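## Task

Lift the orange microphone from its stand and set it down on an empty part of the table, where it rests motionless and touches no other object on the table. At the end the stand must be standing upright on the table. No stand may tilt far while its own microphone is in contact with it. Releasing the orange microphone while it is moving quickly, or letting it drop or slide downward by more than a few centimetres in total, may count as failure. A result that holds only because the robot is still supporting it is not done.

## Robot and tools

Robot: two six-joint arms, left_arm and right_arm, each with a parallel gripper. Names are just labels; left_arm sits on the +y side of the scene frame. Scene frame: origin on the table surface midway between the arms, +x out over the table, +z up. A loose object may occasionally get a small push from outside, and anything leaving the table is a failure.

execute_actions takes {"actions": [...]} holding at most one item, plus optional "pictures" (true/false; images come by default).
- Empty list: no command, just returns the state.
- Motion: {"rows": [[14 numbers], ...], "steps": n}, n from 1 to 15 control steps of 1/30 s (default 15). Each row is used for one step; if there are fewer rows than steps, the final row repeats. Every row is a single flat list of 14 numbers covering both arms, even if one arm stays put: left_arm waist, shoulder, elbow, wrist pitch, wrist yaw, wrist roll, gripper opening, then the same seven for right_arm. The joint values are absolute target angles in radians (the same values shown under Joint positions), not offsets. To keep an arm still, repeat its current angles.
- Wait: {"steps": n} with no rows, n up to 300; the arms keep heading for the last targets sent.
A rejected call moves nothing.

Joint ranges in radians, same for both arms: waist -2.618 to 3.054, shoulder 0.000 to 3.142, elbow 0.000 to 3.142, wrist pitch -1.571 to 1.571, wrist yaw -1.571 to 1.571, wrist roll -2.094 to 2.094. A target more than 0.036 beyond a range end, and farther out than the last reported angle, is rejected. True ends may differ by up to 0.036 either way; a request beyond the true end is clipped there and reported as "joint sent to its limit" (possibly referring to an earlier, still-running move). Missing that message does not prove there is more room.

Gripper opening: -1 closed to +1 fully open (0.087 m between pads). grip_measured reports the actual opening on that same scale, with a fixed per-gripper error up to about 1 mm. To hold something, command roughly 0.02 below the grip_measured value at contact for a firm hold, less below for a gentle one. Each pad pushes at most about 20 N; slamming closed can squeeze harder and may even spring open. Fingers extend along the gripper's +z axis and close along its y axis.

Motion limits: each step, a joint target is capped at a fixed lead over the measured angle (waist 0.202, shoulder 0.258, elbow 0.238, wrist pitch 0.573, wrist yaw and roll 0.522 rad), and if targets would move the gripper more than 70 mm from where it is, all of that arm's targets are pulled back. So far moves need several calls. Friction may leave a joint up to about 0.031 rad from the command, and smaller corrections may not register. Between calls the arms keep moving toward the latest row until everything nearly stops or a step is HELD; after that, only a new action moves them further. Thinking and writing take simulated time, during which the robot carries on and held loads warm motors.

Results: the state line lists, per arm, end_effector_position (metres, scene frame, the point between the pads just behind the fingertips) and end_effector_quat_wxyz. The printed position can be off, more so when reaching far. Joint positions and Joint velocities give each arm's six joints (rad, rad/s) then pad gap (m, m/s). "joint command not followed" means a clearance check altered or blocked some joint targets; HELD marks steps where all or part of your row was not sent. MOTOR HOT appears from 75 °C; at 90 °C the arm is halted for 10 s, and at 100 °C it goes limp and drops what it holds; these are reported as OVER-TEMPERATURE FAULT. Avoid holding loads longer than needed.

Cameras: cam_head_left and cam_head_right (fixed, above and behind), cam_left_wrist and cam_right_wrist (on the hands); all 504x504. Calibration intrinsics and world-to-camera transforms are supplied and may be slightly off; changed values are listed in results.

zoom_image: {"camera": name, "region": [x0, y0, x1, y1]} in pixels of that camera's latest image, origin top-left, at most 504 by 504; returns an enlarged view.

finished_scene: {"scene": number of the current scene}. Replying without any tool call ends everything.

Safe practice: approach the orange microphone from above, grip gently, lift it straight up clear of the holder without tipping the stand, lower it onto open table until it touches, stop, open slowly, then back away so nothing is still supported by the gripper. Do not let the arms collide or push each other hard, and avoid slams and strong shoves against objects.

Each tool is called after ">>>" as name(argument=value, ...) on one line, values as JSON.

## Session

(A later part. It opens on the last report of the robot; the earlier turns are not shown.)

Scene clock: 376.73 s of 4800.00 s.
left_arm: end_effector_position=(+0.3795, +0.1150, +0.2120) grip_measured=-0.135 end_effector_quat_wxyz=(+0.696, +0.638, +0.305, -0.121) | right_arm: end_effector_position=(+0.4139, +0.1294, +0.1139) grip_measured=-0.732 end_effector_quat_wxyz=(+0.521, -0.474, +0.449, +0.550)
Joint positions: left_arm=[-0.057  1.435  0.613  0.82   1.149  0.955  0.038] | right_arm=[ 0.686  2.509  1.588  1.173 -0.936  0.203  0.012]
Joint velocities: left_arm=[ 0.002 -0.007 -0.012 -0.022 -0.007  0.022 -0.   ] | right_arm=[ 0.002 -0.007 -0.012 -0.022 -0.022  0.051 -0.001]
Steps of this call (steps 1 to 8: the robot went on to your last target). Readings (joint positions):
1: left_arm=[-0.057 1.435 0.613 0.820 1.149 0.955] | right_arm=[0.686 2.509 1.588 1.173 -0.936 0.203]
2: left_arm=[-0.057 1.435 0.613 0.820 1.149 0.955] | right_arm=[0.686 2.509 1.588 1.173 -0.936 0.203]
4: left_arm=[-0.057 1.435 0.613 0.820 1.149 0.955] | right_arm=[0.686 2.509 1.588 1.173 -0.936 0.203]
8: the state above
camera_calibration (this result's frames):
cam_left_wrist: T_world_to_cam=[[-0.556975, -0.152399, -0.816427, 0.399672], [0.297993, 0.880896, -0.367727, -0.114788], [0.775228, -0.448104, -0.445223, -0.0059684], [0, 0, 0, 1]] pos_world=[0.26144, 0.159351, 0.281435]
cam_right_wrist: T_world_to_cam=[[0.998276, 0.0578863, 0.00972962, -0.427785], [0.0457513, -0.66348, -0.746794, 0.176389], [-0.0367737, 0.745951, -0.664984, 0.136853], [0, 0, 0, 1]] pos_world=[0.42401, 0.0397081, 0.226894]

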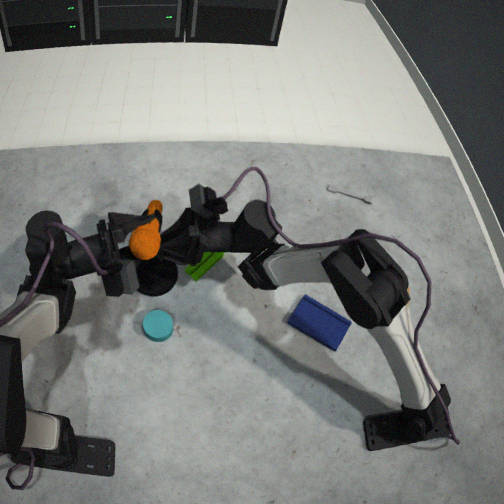

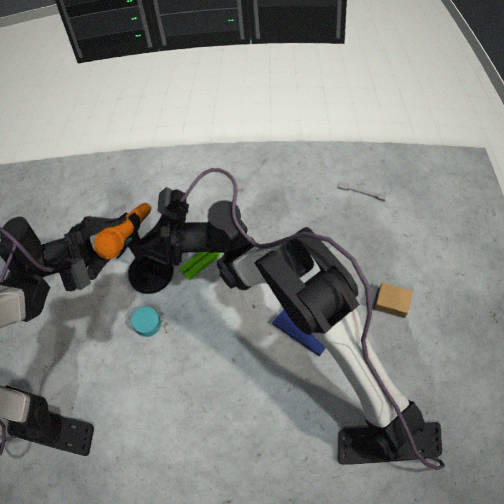

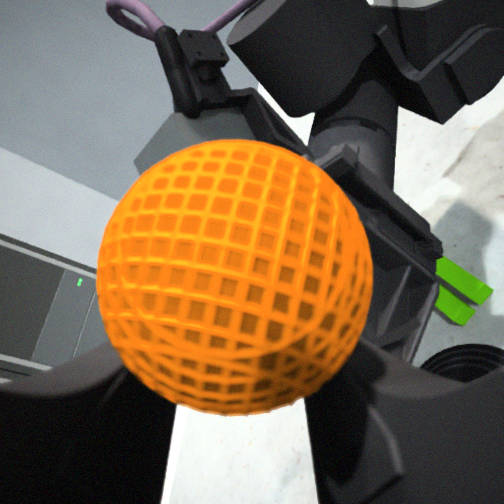

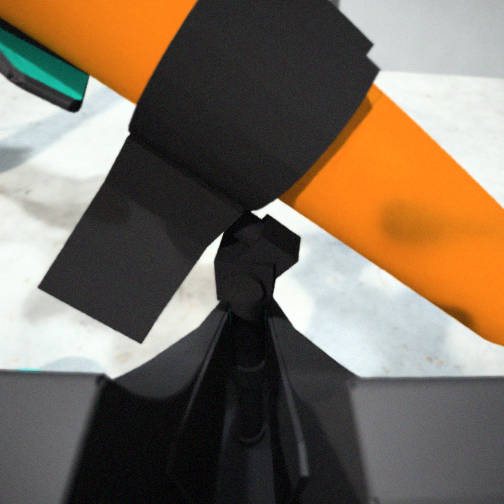

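>>> execute_actions(actions=[{"rows":[[-0.07,1.43,0.62,0.82,1.15,0.95,-0.22,0.686,2.52,1.588,1.17,-0.935,0.203,-0.8],[-0.07,1.418,0.61,0.825,1.156,0.952,-0.22,0.686,2.521,1.587,1.165,-0.93,0.203,-0.8],[-0.07,1.412,0.604,0.828,1.161,0.954,-0.22,0.686,2.522,1.586,1.16,-0.927,0.203,-0.8],[-0.07,1.406,0.60,0.828,1.165,0.955,-0.22,0.686,2.523,1.585,1.155,-0.924,0.203,-0.8],[-0.07,1.40,0.598,0.826,1.169,0.955,-0.22,0.686,2.524,1.584,1.15,-0.921,0.203,-0.8],[-0.07,1.394,0.596,0.823,1.172,0.955,-0.22,0.686,2.525,1.583,1.147,-0.918,0.203,-0.8],[-0.07,1.388,0.594,0.82,1.175,0.955,-0.22,0.686,2.525,1.582,1.144,-0.915,0.203,-0.8],[-0.07,1.382,0.592,0.816,1.178,0.955,-0.22,0.686,2.525,1.581,1.142,-0.912,0.203,-0.8],[-0.07,1.376,0.59,0.812,1.18,0.955,-0.22,0.686,2.525,1.58,1.14,-0.91,0.203,-0.8],[-0.07,1.37,0.588,0.808,1.182,0.955,-0.22,0.686,2.525,1.58,1.14,-0.908,0.203,-0.8],[-0.07,1.364,0.586,0.804,1.184,0.955,-0.22,0.686,2.525,1.58,1.14,-0.906,0.203,-0.8],[-0.071,1.358,0.584,0.799,1.186,0.955,-0.22,0.686,2.525,1.58,1.14,-0.904,0.203,-0.8],[-0.072,1.352,0.582,0.794,1.188,0.955,-0.22,0.686,2.525,1.58,1.14,-0.902,0.203,-0.8],[-0.072,1.346,0.581,0.789,1.189,0.955,-0.22,0.686,2.525,1.58,1.14,-0.901,0.203,-0.8],[-0.072,1.34,0.58,0.784,1.19,0.955,-0.22,0.686,2.525,1.58,1.14,-0.90,0.203,-0.8]],"steps":15}], pictures=false)

>>> execute_actions(actions=[{"steps":8}])

Scene clock: 402.47 s of 4800.00 s.
left_arm: end_effector_position=(+0.3737, +0.1168, +0.2143) grip_measured=-0.135 end_effector_quat_wxyz=(+0.694, +0.637, +0.312, -0.121) | right_arm: end_effector_position=(+0.4114, +0.1310, +0.1139) grip_measured=-0.732 end_effector_quat_wxyz=(+0.520, -0.476, +0.446, +0.551)
Joint positions: left_arm=[-0.057  1.393  0.601  0.778  1.14   0.955  0.038] | right_arm=[ 0.69   2.509  1.588  1.174 -0.939  0.202  0.012]
Joint velocities: left_arm=[ 0.007 -0.168 -0.071 -0.125 -0.007 -0.007 -0.   ] | right_arm=[ 0.022  0.012 -0.007  0.051  0.022 -0.022 -0.   ]
Steps of this call (steps 1 to 15: the robot went on to your last target; steps 16 to 100: nothing new was sent; then 21.90 s passed at rest; steps 101 to 115: all 15 steps of this action). Readings (joint positions):
101: left_arm=[-0.057 1.435 0.613 0.820 1.149 0.955] | right_arm=[0.686 2.509 1.588 1.173 -0.936 0.203]
102: left_arm=[-0.057 1.435 0.613 0.820 1.149 0.955] | right_arm=[0.686 2.509 1.588 1.173 -0.936 0.203]
104: left_arm=[-0.057 1.435 0.613 0.820 1.150 0.955] | right_arm=[0.686 2.509 1.588 1.172 -0.935 0.203]
108: left_arm=[-0.057 1.427 0.613 0.811 1.150 0.955] | right_arm=[0.687 2.509 1.588 1.170 -0.936 0.203]
115: the state above

Scene clock: 402.73 s of 4800.00 s.
left_arm: end_effector_position=(+0.3726, +0.1175, +0.2146) grip_measured=-0.135 end_effector_quat_wxyz=(+0.694, +0.636, +0.315, -0.121) | right_arm: end_effector_position=(+0.4109, +0.1314, +0.1142) grip_measured=-0.732 end_effector_quat_wxyz=(+0.521, -0.478, +0.444, +0.550)
Joint positions: left_arm=[-0.057  1.383  0.598  0.765  1.135  0.957  0.038] | right_arm=[ 0.691  2.509  1.588  1.176 -0.94   0.198  0.012]
Joint velocities: left_arm=[-0.012  0.012 -0.002  0.037 -0.051  0.007  0.   ] | right_arm=[ 0.007  0.007 -0.002 -0.037 -0.022  0.007  0.   ]
Steps of this call (steps 1 to 8: the robot went on to your last target). Readings (joint positions):
1: left_arm=[-0.057 1.388 0.599 0.773 1.139 0.955] | right_arm=[0.691 2.509 1.588 1.175 -0.939 0.201]
2: left_arm=[-0.057 1.385 0.598 0.770 1.138 0.955] | right_arm=[0.691 2.509 1.588 1.176 -0.939 0.200]
4: left_arm=[-0.057 1.383 0.598 0.767 1.136 0.956] | right_arm=[0.691 2.509 1.588 1.176 -0.940 0.199]
8: the state above
camera_calibration (this result's frames):
cam_left_wrist: T_world_to_cam=[[-0.567503, -0.157255, -0.808215, 0.401093], [0.280492, 0.885955, -0.369334, -0.107676], [0.774122, -0.436296, -0.458673, 0.00347551], [0, 0, 0, 1]] pos_world=[0.255133, 0.159987, 0.285995]
cam_right_wrist: T_world_to_cam=[[0.997684, 0.0657821, 0.0173115, -0.426549], [0.0566224, -0.662112, -0.747263, 0.173513], [-0.0376944, 0.746513, -0.664303, 0.135712], [0, 0, 0, 1]] pos_world=[0.420852, 0.0416334, 0.227198]

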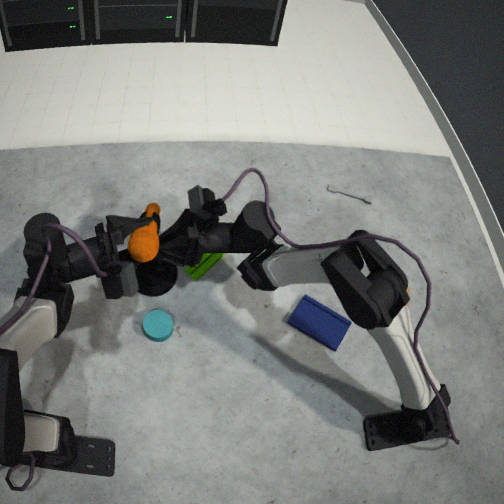

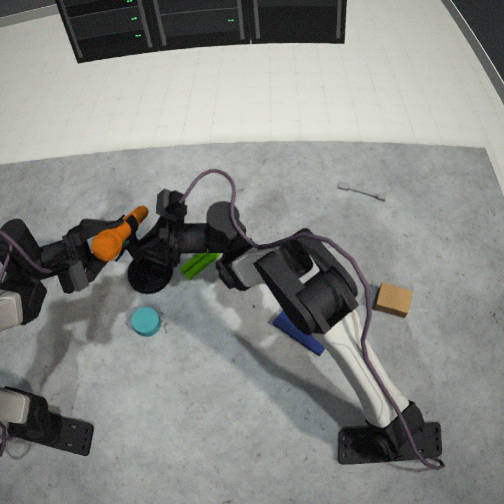

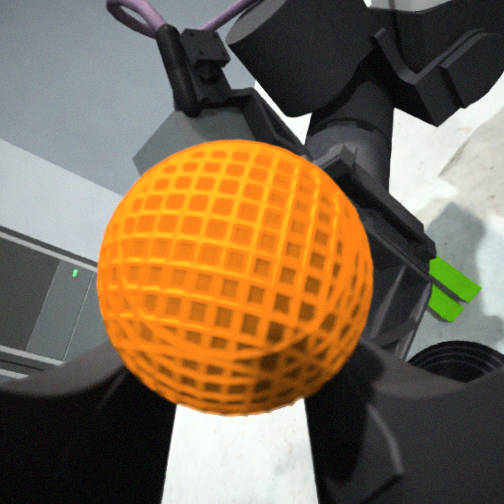

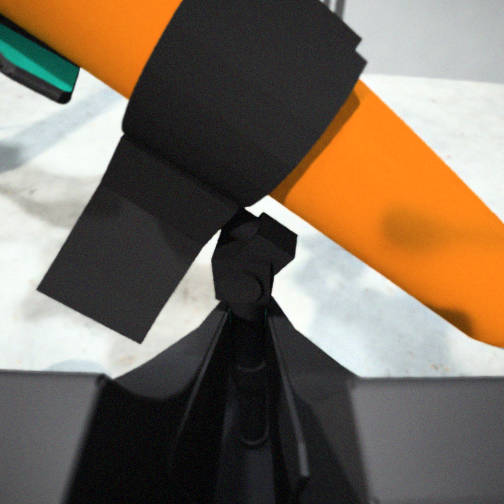

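>>> execute_actions(actions=[{"rows":[[-0.072,1.34,0.581,0.788,1.194,0.955,-0.22,0.682,2.527,1.579,1.134,-0.894,0.205,-0.8],[-0.073,1.34,0.582,0.792,1.198,0.955,-0.22,0.678,2.529,1.578,1.128,-0.888,0.207,-0.8],[-0.073,1.339,0.583,0.796,1.202,0.955,-0.22,0.675,2.531,1.577,1.122,-0.882,0.209,-0.8],[-0.074,1.339,0.584,0.80,1.206,0.955,-0.22,0.672,2.533,1.576,1.116,-0.876,0.211,-0.8],[-0.074,1.338,0.585,0.804,1.21,0.955,-0.22,0.669,2.535,1.575,1.11,-0.87,0.213,-0.8],[-0.075,1.338,0.586,0.808,1.214,0.955,-0.22,0.666,2.537,1.574,1.104,-0.865,0.215,-0.8],[-0.075,1.337,0.587,0.812,1.218,0.955,-0.22,0.664,2.539,1.573,1.098,-0.86,0.217,-0.8],[-0.076,1.337,0.588,0.816,1.222,0.955,-0.22,0.662,2.541,1.572,1.092,-0.855,0.219,-0.8],[-0.076,1.336,0.589,0.82,1.226,0.955,-0.22,0.66,2.543,1.571,1.086,-0.85,0.221,-0.8],[-0.077,1.336,0.59,0.824,1.23,0.955,-0.22,0.658,2.545,1.57,1.08,-0.845,0.223,-0.8],[-0.077,1.335,0.59,0.828,1.234,0.955,-0.22,0.656,2.546,1.569,1.074,-0.84,0.225,-0.8],[-0.078,1.335,0.59,0.832,1.238,0.955,-0.22,0.654,2.547,1.568,1.068,-0.835,0.227,-0.8],[-0.078,1.334,0.59,0.836,1.242,0.955,-0.22,0.652,2.548,1.567,1.062,-0.83,0.228,-0.8],[-0.078,1.334,0.59,0.839,1.246,0.955,-0.22,0.65,2.549,1.566,1.056,-0.825,0.229,-0.8],[-0.078,1.333,0.59,0.842,1.25,0.955,-0.22,0.648,2.55,1.565,1.05,-0.82,0.23,-0.8]],"steps":15}], pictures=false)

>>> execute_actions(actions=[{"steps":6}])

Scene clock: 416.93 s of 4800.00 s.
left_arm: end_effector_position=(+0.3722, +0.1172, +0.2155) grip_measured=-0.135 end_effector_quat_wxyz=(+0.694, +0.637, +0.312, -0.120) | right_arm: end_effector_position=(+0.4120, +0.1315, +0.1130) grip_measured=-0.732 end_effector_quat_wxyz=(+0.518, -0.473, +0.451, +0.551)
Joint positions: left_arm=[-0.057  1.382  0.598  0.769  1.139  0.957  0.038] | right_arm=[ 0.691  2.509  1.588  1.167 -0.932  0.205  0.012]
Joint velocities: left_arm=[ 0.012  0.012 -0.002  0.081  0.022  0.022  0.   ] | right_arm=[ 0.002 -0.002 -0.007 -0.007  0.051 -0.037 -0.   ]
Steps of this call (steps 1 to 30: the robot went on to your last target; steps 31 to 120: nothing new was sent; then 9.70 s passed at rest; steps 121 to 135: all 15 steps of this action). Readings (joint positions):
121: left_arm=[-0.057 1.382 0.598 0.765 1.135 0.957] | right_arm=[0.691 2.509 1.588 1.176 -0.940 0.198]
122: left_arm=[-0.057 1.382 0.598 0.765 1.135 0.957] | right_arm=[0.691 2.509 1.588 1.176 -0.940 0.198]
124: left_arm=[-0.057 1.382 0.598 0.765 1.135 0.957] | right_arm=[0.691 2.509 1.588 1.176 -0.940 0.198]
128: left_arm=[-0.057 1.382 0.598 0.765 1.135 0.957] | right_arm=[0.691 2.509 1.588 1.173 -0.938 0.198]
135: the state above

Scene clock: 417.13 s of 4800.00 s.
left_arm: end_effector_position=(+0.3717, +0.1168, +0.2161) grip_measured=-0.135 end_effector_quat_wxyz=(+0.695, +0.637, +0.310, -0.121) | right_arm: end_effector_position=(+0.4125, +0.1316, +0.1128) grip_measured=-0.732 end_effector_quat_wxyz=(+0.518, -0.471, +0.454, +0.552)
Joint positions: left_arm=[-0.057  1.382  0.598  0.773  1.143  0.957  0.038] | right_arm=[ 0.691  2.509  1.588  1.165 -0.928  0.209  0.012]
Joint velocities: left_arm=[-0.002 -0.012  0.012  0.022 -0.022 -0.022  0.   ] | right_arm=[ 0.007  0.012 -0.007 -0.007  0.022 -0.037  0.   ]
Steps of this call (steps 1 to 6: the robot went on to your last target). Readings (joint positions):
1: left_arm=[-0.057 1.382 0.598 0.770 1.140 0.957] | right_arm=[0.691 2.509 1.588 1.167 -0.931 0.206]
2: left_arm=[-0.057 1.382 0.598 0.772 1.141 0.957] | right_arm=[0.691 2.509 1.588 1.166 -0.930 0.207]
4: left_arm=[-0.057 1.382 0.598 0.772 1.142 0.957] | right_arm=[0.691 2.509 1.588 1.165 -0.928 0.209]
6: the state above
camera_calibration (this result's frames):
cam_left_wrist: T_world_to_cam=[[-0.561926, -0.154122, -0.812702, 0.400199], [0.289956, 0.883451, -0.368023, -0.109804], [0.774703, -0.44245, -0.451746, 0.00366748], [0, 0, 0, 1]] pos_world=[0.25388, 0.160308, 0.286489]
cam_right_wrist: T_world_to_cam=[[0.998423, 0.0559983, -0.00402751, -0.424732], [0.0343678, -0.666333, -0.744862, 0.181895], [-0.0443947, 0.743549, -0.667206, 0.138177], [0, 0, 0, 1]] pos_world=[0.423945, 0.0422456, 0.225969]

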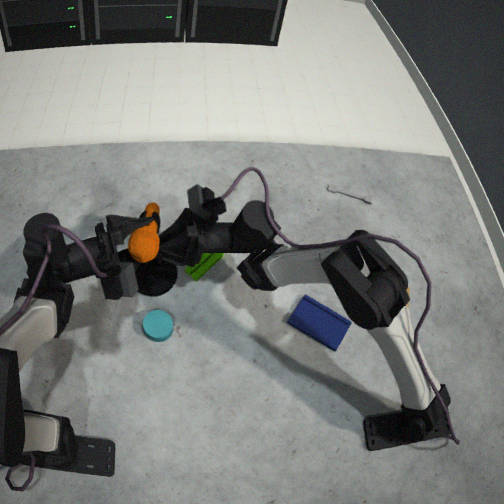

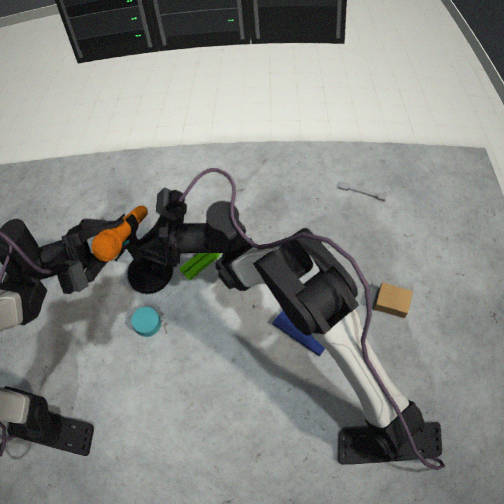

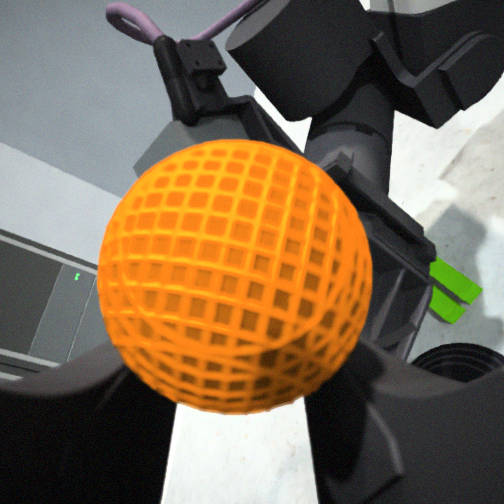

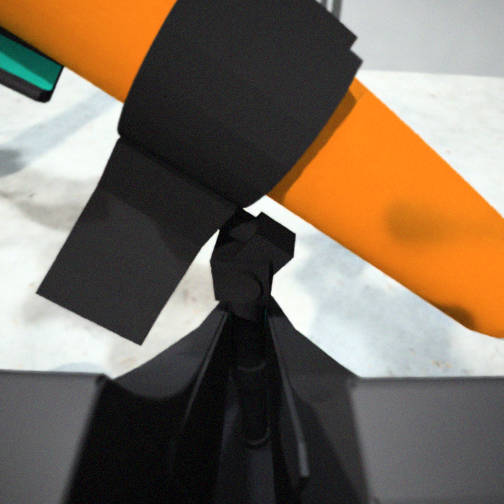

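>>> execute_actions(actions=[{"rows":[[-0.079,1.325,0.586,0.838,1.25,0.955,-0.22,0.648,2.55,1.565,1.05,-0.82,0.23,-0.8],[-0.079,1.316,0.583,0.831,1.25,0.955,-0.22,0.648,2.55,1.565,1.05,-0.82,0.23,-0.8],[-0.08,1.306,0.581,0.823,1.25,0.955,-0.22,0.648,2.55,1.565,1.05,-0.82,0.23,-0.8],[-0.08,1.295,0.579,0.815,1.25,0.955,-0.22,0.648,2.55,1.565,1.05,-0.82,0.23,-0.8],[-0.081,1.284,0.577,0.806,1.249,0.955,-0.22,0.648,2.55,1.565,1.05,-0.82,0.23,-0.8],[-0.081,1.273,0.575,0.797,1.249,0.955,-0.22,0.648,2.55,1.565,1.05,-0.82,0.23,-0.8],[-0.082,1.262,0.573,0.788,1.248,0.955,-0.22,0.648,2.55,1.565,1.05,-0.82,0.23,-0.8],[-0.083,1.251,0.571,0.779,1.248,0.955,-0.22,0.648,2.55,1.565,1.05,-0.82,0.23,-0.8],[-0.083,1.24,0.569,0.77,1.247,0.955,-0.22,0.648,2.55,1.565,1.05,-0.82,0.23,-0.8],[-0.084,1.229,0.567,0.761,1.247,0.955,-0.22,0.648,2.55,1.565,1.05,-0.82,0.23,-0.8],[-0.085,1.218,0.565,0.752,1.246,0.955,-0.22,0.648,2.55,1.565,1.05,-0.82,0.23,-0.8],[-0.085,1.207,0.563,0.743,1.246,0.955,-0.22,0.648,2.55,1.565,1.05,-0.82,0.23,-0.8],[-0.086,1.196,0.562,0.735,1.245,0.955,-0.22,0.648,2.55,1.565,1.05,-0.82,0.23,-0.8],[-0.087,1.186,0.561,0.729,1.245,0.955,-0.22,0.648,2.55,1.565,1.05,-0.82,0.23,-0.8],[-0.087,1.177,0.56,0.725,1.245,0.955,-0.22,0.648,2.55,1.565,1.05,-0.82,0.23,-0.8]],"steps":15}], pictures=false)

>>> execute_actions(actions=[{"steps":5}])

Scene clock: 423.13 s of 4800.00 s.
left_arm: end_effector_position=(+0.3479, +0.1186, +0.2343) grip_measured=-0.135 end_effector_quat_wxyz=(+0.698, +0.640, +0.298, -0.121) | right_arm: end_effector_position=(+0.4141, +0.1311, +0.1122) grip_measured=-0.731 end_effector_quat_wxyz=(+0.517, -0.467, +0.458, +0.552)
Joint positions: left_arm=[-0.058  1.247  0.568  0.688  1.158  0.954  0.038] | right_arm=[ 0.69   2.509  1.588  1.161 -0.922  0.214  0.012]
Joint velocities: left_arm=[-0.027 -0.286 -0.046 -0.168 -0.066  0.007 -0.001] | right_arm=[ 0.007 -0.022 -0.007  0.037  0.037 -0.022 -0.001]
Steps of this call (steps 1 to 15: the robot went on to your last target; steps 16 to 100: nothing new was sent; then 2.17 s passed at rest; steps 101 to 115: all 15 steps of this action). Readings (joint positions):
101: left_arm=[-0.057 1.382 0.598 0.773 1.143 0.957] | right_arm=[0.691 2.509 1.588 1.165 -0.928 0.210]
102: left_arm=[-0.057 1.381 0.598 0.773 1.143 0.957] | right_arm=[0.691 2.509 1.588 1.165 -0.928 0.210]
104: left_arm=[-0.057 1.371 0.597 0.766 1.144 0.957] | right_arm=[0.691 2.509 1.588 1.165 -0.926 0.210]
108: left_arm=[-0.057 1.325 0.584 0.744 1.151 0.957] | right_arm=[0.690 2.509 1.588 1.162 -0.923 0.213]
115: the state above

Scene clock: 423.30 s of 4800.00 s.
left_arm: end_effector_position=(+0.3439, +0.1177, +0.2369) grip_measured=-0.134 end_effector_quat_wxyz=(+0.698, +0.640, +0.296, -0.123) | right_arm: end_effector_position=(+0.4142, +0.1311, +0.1122) grip_measured=-0.731 end_effector_quat_wxyz=(+0.517, -0.467, +0.459, +0.552)
Joint positions: left_arm=[-0.062  1.228  0.567  0.672  1.16   0.953  0.038] | right_arm=[ 0.69   2.509  1.588  1.161 -0.921  0.215  0.012]
Joint velocities: left_arm=[ 0.012 -0.007 -0.012 -0.022 -0.037 -0.037 -0.001] | right_arm=[ 0.017 -0.032 -0.007 -0.095  0.081  0.007 -0.   ]
Steps of this call (steps 1 to 5: the robot went on to your last target). Readings (joint positions):
1: left_arm=[-0.059 1.239 0.567 0.683 1.159 0.954] | right_arm=[0.690 2.509 1.588 1.161 -0.922 0.215]
2: left_arm=[-0.060 1.233 0.567 0.678 1.160 0.954] | right_arm=[0.690 2.509 1.588 1.161 -0.921 0.215]
4: left_arm=[-0.062 1.228 0.567 0.673 1.160 0.953] | right_arm=[0.690 2.509 1.588 1.161 -0.921 0.215]
5: the state above
camera_calibration (this result's frames):
cam_left_wrist: T_world_to_cam=[[-0.549742, -0.145452, -0.822574, 0.398717], [0.31637, 0.875113, -0.366178, -0.103366], [0.773106, -0.461541, -0.43507, 0.0337552], [0, 0, 0, 1]] pos_world=[0.225797, 0.164031, 0.30481]
cam_right_wrist: T_world_to_cam=[[0.99871, 0.0486205, -0.0146709, -0.424364], [0.0215993, -0.668096, -0.743761, 0.186421], [-0.0459636, 0.742485, -0.668284, 0.139115], [0, 0, 0, 1]] pos_world=[0.426184, 0.041889, 0.225395]

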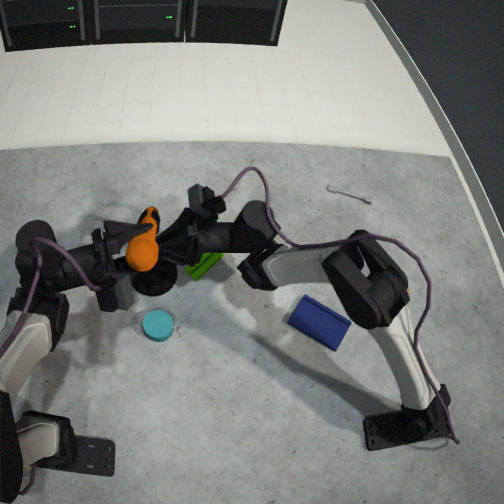

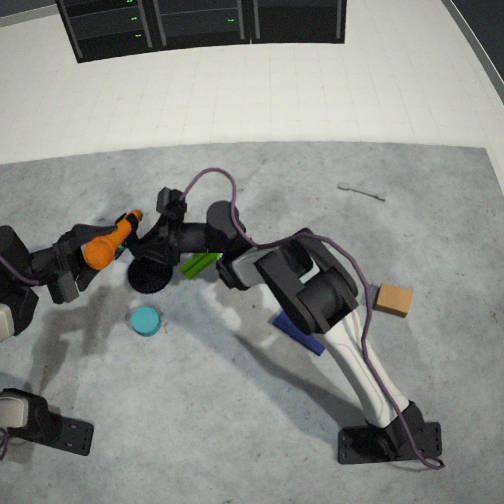

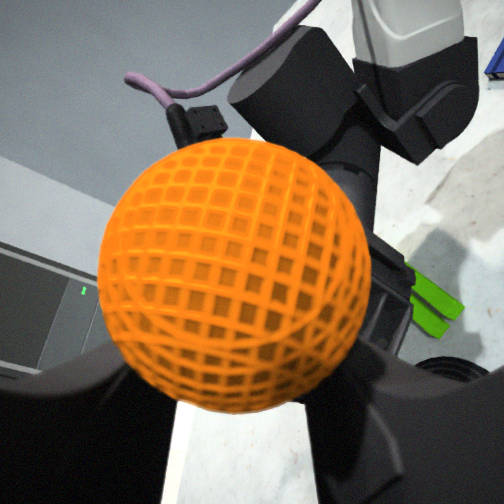

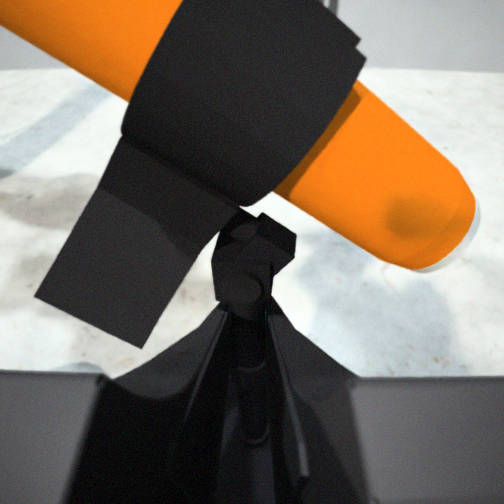

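>>> execute_actions(actions=[{"rows":[[-0.088,1.168,0.56,0.712,1.242,0.955,-0.22,0.649,2.549,1.566,1.052,-0.823,0.229,-0.8],[-0.088,1.157,0.559,0.699,1.239,0.955,-0.22,0.65,2.548,1.567,1.054,-0.826,0.229,-0.8],[-0.089,1.145,0.558,0.685,1.236,0.955,-0.22,0.651,2.547,1.568,1.056,-0.829,0.228,-0.8],[-0.09,1.132,0.557,0.671,1.233,0.955,-0.22,0.652,2.546,1.569,1.058,-0.832,0.228,-0.8],[-0.09,1.119,0.556,0.657,1.23,0.955,-0.22,0.653,2.545,1.57,1.06,-0.835,0.227,-0.8],[-0.091,1.106,0.555,0.643,1.227,0.955,-0.22,0.654,2.544,1.57,1.062,-0.838,0.227,-0.8],[-0.092,1.093,0.555,0.629,1.224,0.955,-0.22,0.655,2.543,1.571,1.064,-0.841,0.226,-0.8],[-0.092,1.08,0.555,0.615,1.221,0.955,-0.22,0.656,2.542,1.571,1.066,-0.844,0.226,-0.8],[-0.093,1.067,0.556,0.601,1.218,0.955,-0.22,0.657,2.541,1.572,1.068,-0.847,0.225,-0.8],[-0.094,1.054,0.557,0.587,1.215,0.955,-0.22,0.658,2.54,1.572,1.07,-0.85,0.225,-0.8],[-0.095,1.041,0.559,0.573,1.212,0.955,-0.22,0.659,2.539,1.573,1.072,-0.853,0.224,-0.8],[-0.096,1.028,0.561,0.559,1.209,0.955,-0.22,0.66,2.538,1.573,1.074,-0.856,0.224,-0.8],[-0.096,1.015,0.564,0.545,1.206,0.955,-0.22,0.661,2.537,1.574,1.076,-0.859,0.223,-0.8],[-0.097,1.002,0.567,0.531,1.203,0.955,-0.22,0.663,2.536,1.574,1.078,-0.862,0.223,-0.8],[-0.098,0.989,0.571,0.516,1.20,0.955,-0.22,0.665,2.535,1.575,1.08,-0.866,0.222,-0.8]],"steps":15}], pictures=false)

>>> execute_actions(actions=[{"rows":[[-0.099,0.975,0.576,0.50,1.195,0.955,-0.22,0.667,2.534,1.576,1.084,-0.871,0.221,-0.8],[-0.10,0.961,0.581,0.483,1.19,0.955,-0.22,0.669,2.533,1.577,1.088,-0.876,0.22,-0.8],[-0.101,0.947,0.586,0.466,1.184,0.955,-0.22,0.671,2.532,1.578,1.092,-0.882,0.219,-0.8],[-0.102,0.933,0.59,0.449,1.178,0.955,-0.22,0.674,2.531,1.579,1.096,-0.888,0.218,-0.8],[-0.103,0.919,0.593,0.432,1.172,0.955,-0.22,0.677,2.53,1.58,1.10,-0.894,0.217,-0.8],[-0.104,0.905,0.596,0.415,1.166,0.955,-0.22,0.68,2.529,1.581,1.104,-0.90,0.216,-0.8],[-0.105,0.891,0.599,0.397,1.159,0.955,-0.22,0.683,2.528,1.582,1.108,-0.906,0.215,-0.8],[-0.106,0.877,0.602,0.379,1.152,0.955,-0.22,0.685,2.527,1.583,1.112,-0.911,0.215,-0.8],[-0.107,0.863,0.605,0.361,1.145,0.955,-0.22,0.687,2.526,1.584,1.116,-0.915,0.215,-0.8],[-0.108,0.849,0.608,0.343,1.138,0.955,-0.22,0.688,2.525,1.585,1.12,-0.918,0.215,-0.8],[-0.108,0.835,0.611,0.325,1.132,0.955,-0.22,0.689,2.524,1.586,1.125,-0.92,0.215,-0.8],[-0.109,0.821,0.614,0.307,1.126,0.955,-0.22,0.69,2.523,1.587,1.13,-0.921,0.215,-0.8],[-0.109,0.806,0.617,0.289,1.121,0.955,-0.22,0.69,2.522,1.588,1.135,-0.921,0.215,-0.8],[-0.11,0.791,0.62,0.27,1.118,0.955,-0.22,0.69,2.521,1.588,1.14,-0.921,0.215,-0.8],[-0.11,0.776,0.623,0.252,1.115,0.955,-0.22,0.69,2.52,1.588,1.145,-0.921,0.215,-0.8]],"steps":15}], pictures=false)

>>> execute_actions(actions=[{"steps":6}])

Scene clock: 458.77 s of 4800.00 s.
left_arm: end_effector_position=(+0.3183, +0.1196, +0.2569) grip_measured=-0.134 end_effector_quat_wxyz=(+0.697, +0.640, +0.300, -0.125) | right_arm: end_effector_position=(+0.4138, +0.1309, +0.1123) grip_measured=-0.731 end_effector_quat_wxyz=(+0.516, -0.468, +0.458, +0.552)
Joint positions: left_arm=[-0.072  1.064  0.567  0.502  1.148  0.95   0.038] | right_arm=[ 0.69   2.509  1.588  1.162 -0.924  0.217  0.012]
Joint velocities: left_arm=[-0.017 -0.379  0.002 -0.388 -0.081 -0.007  0.   ] | right_arm=[-0.012 -0.007 -0.022  0.081 -0.022 -0.007 -0.   ]
Steps of this call (steps 1 to 30: the robot went on to your last target; steps 31 to 120: nothing new was sent; then 30.97 s passed at rest; steps 121 to 135: all 15 steps of this action). Readings (joint positions):
121: left_arm=[-0.062 1.228 0.567 0.671 1.160 0.953] | right_arm=[0.690 2.509 1.588 1.160 -0.921 0.217]
122: left_arm=[-0.062 1.225 0.567 0.667 1.160 0.953] | right_arm=[0.690 2.509 1.588 1.160 -0.921 0.217]
124: left_arm=[-0.062 1.209 0.567 0.650 1.158 0.953] | right_arm=[0.690 2.509 1.588 1.160 -0.921 0.217]
128: left_arm=[-0.065 1.156 0.567 0.598 1.158 0.951] | right_arm=[0.690 2.509 1.588 1.160 -0.921 0.217]
135: the state above

Scene clock: 459.27 s of 4800.00 s.
left_arm: end_effector_position=(+0.2879, +0.1274, +0.2721) grip_measured=-0.134 end_effector_quat_wxyz=(+0.693, +0.632, +0.327, -0.116) | right_arm: end_effector_position=(+0.4058, +0.1338, +0.1159) grip_measured=-0.728 end_effector_quat_wxyz=(+0.521, -0.484, +0.435, +0.552)
Joint positions: left_arm=[-0.088  0.851  0.567  0.26   1.08   0.949  0.038] | right_arm=[ 0.698  2.509  1.588  1.188 -0.95   0.195  0.012]
Joint velocities: left_arm=[ 0.007 -0.452 -0.002 -0.491 -0.168 -0.022  0.   ] | right_arm=[ 0.022  0.022 -0.012  0.007 -0.037 -0.154  0.   ]
Steps of this call (steps 1 to 15: all 15 steps of this action). Readings (joint positions):
1: left_arm=[-0.073 1.050 0.567 0.487 1.145 0.950] | right_arm=[0.690 2.509 1.588 1.162 -0.925 0.217]
2: left_arm=[-0.074 1.037 0.567 0.473 1.143 0.950] | right_arm=[0.690 2.509 1.588 1.163 -0.926 0.217]
4: left_arm=[-0.076 1.009 0.567 0.442 1.136 0.950] | right_arm=[0.690 2.509 1.588 1.165 -0.930 0.215]
8: left_arm=[-0.082 0.952 0.567 0.378 1.118 0.949] | right_arm=[0.691 2.509 1.588 1.172 -0.940 0.210]
15: the state above

Scene clock: 459.47 s of 4800.00 s.
left_arm: end_effector_position=(+0.2835, +0.1291, +0.2731) grip_measured=-0.134 end_effector_quat_wxyz=(+0.692, +0.630, +0.332, -0.114) | right_arm: end_effector_position=(+0.4043, +0.1345, +0.1162) grip_measured=-0.728 end_effector_quat_wxyz=(+0.521, -0.486, +0.432, +0.553)
Joint positions: left_arm=[-0.089  0.82   0.567  0.221  1.069  0.95   0.038] | right_arm=[ 0.7    2.509  1.588  1.19  -0.954  0.191  0.012]
Joint velocities: left_arm=[-0.017 -0.002  0.017 -0.022 -0.007  0.051 -0.001] | right_arm=[ 0.012 -0.002 -0.017 -0.051 -0.037  0.051 -0.   ]
Steps of this call (steps 1 to 6: the robot went on to your last target). Readings (joint positions):
1: left_arm=[-0.088 0.838 0.567 0.246 1.077 0.949] | right_arm=[0.699 2.509 1.588 1.189 -0.951 0.193]
2: left_arm=[-0.089 0.828 0.567 0.236 1.075 0.949] | right_arm=[0.699 2.509 1.588 1.190 -0.952 0.192]
4: left_arm=[-0.089 0.820 0.567 0.224 1.072 0.949] | right_arm=[0.700 2.509 1.588 1.190 -0.954 0.192]
6: the state above
camera_calibration (this result's frames):
cam_left_wrist: T_world_to_cam=[[-0.57584, -0.175644, -0.798472, 0.401652], [0.242998, 0.895743, -0.372286, -0.0612437], [0.780615, -0.408405, -0.473123, 0.102934], [0, 0, 0, 1]] pos_world=[0.165818, 0.167445, 0.346609]
cam_right_wrist: T_world_to_cam=[[0.995467, 0.0872676, 0.0378259, -0.424589], [0.0859838, -0.655683, -0.750124, 0.164937], [-0.0406598, 0.749976, -0.660214, 0.13472], [0, 0, 0, 1]] pos_world=[0.413959, 0.0441625, 0.228728]

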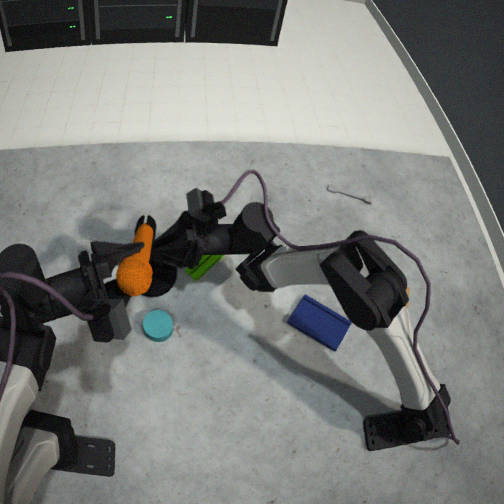

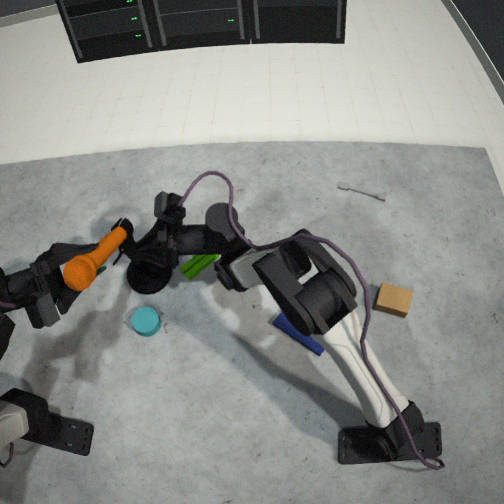

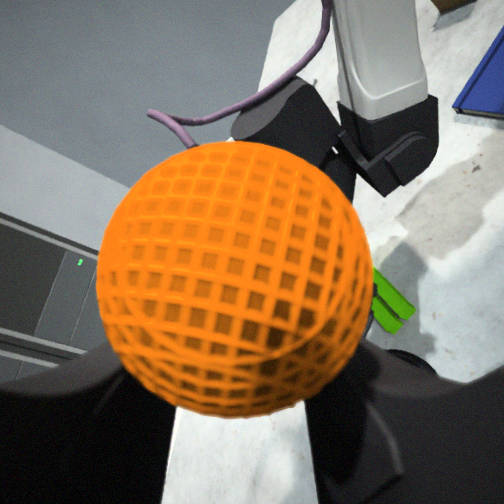

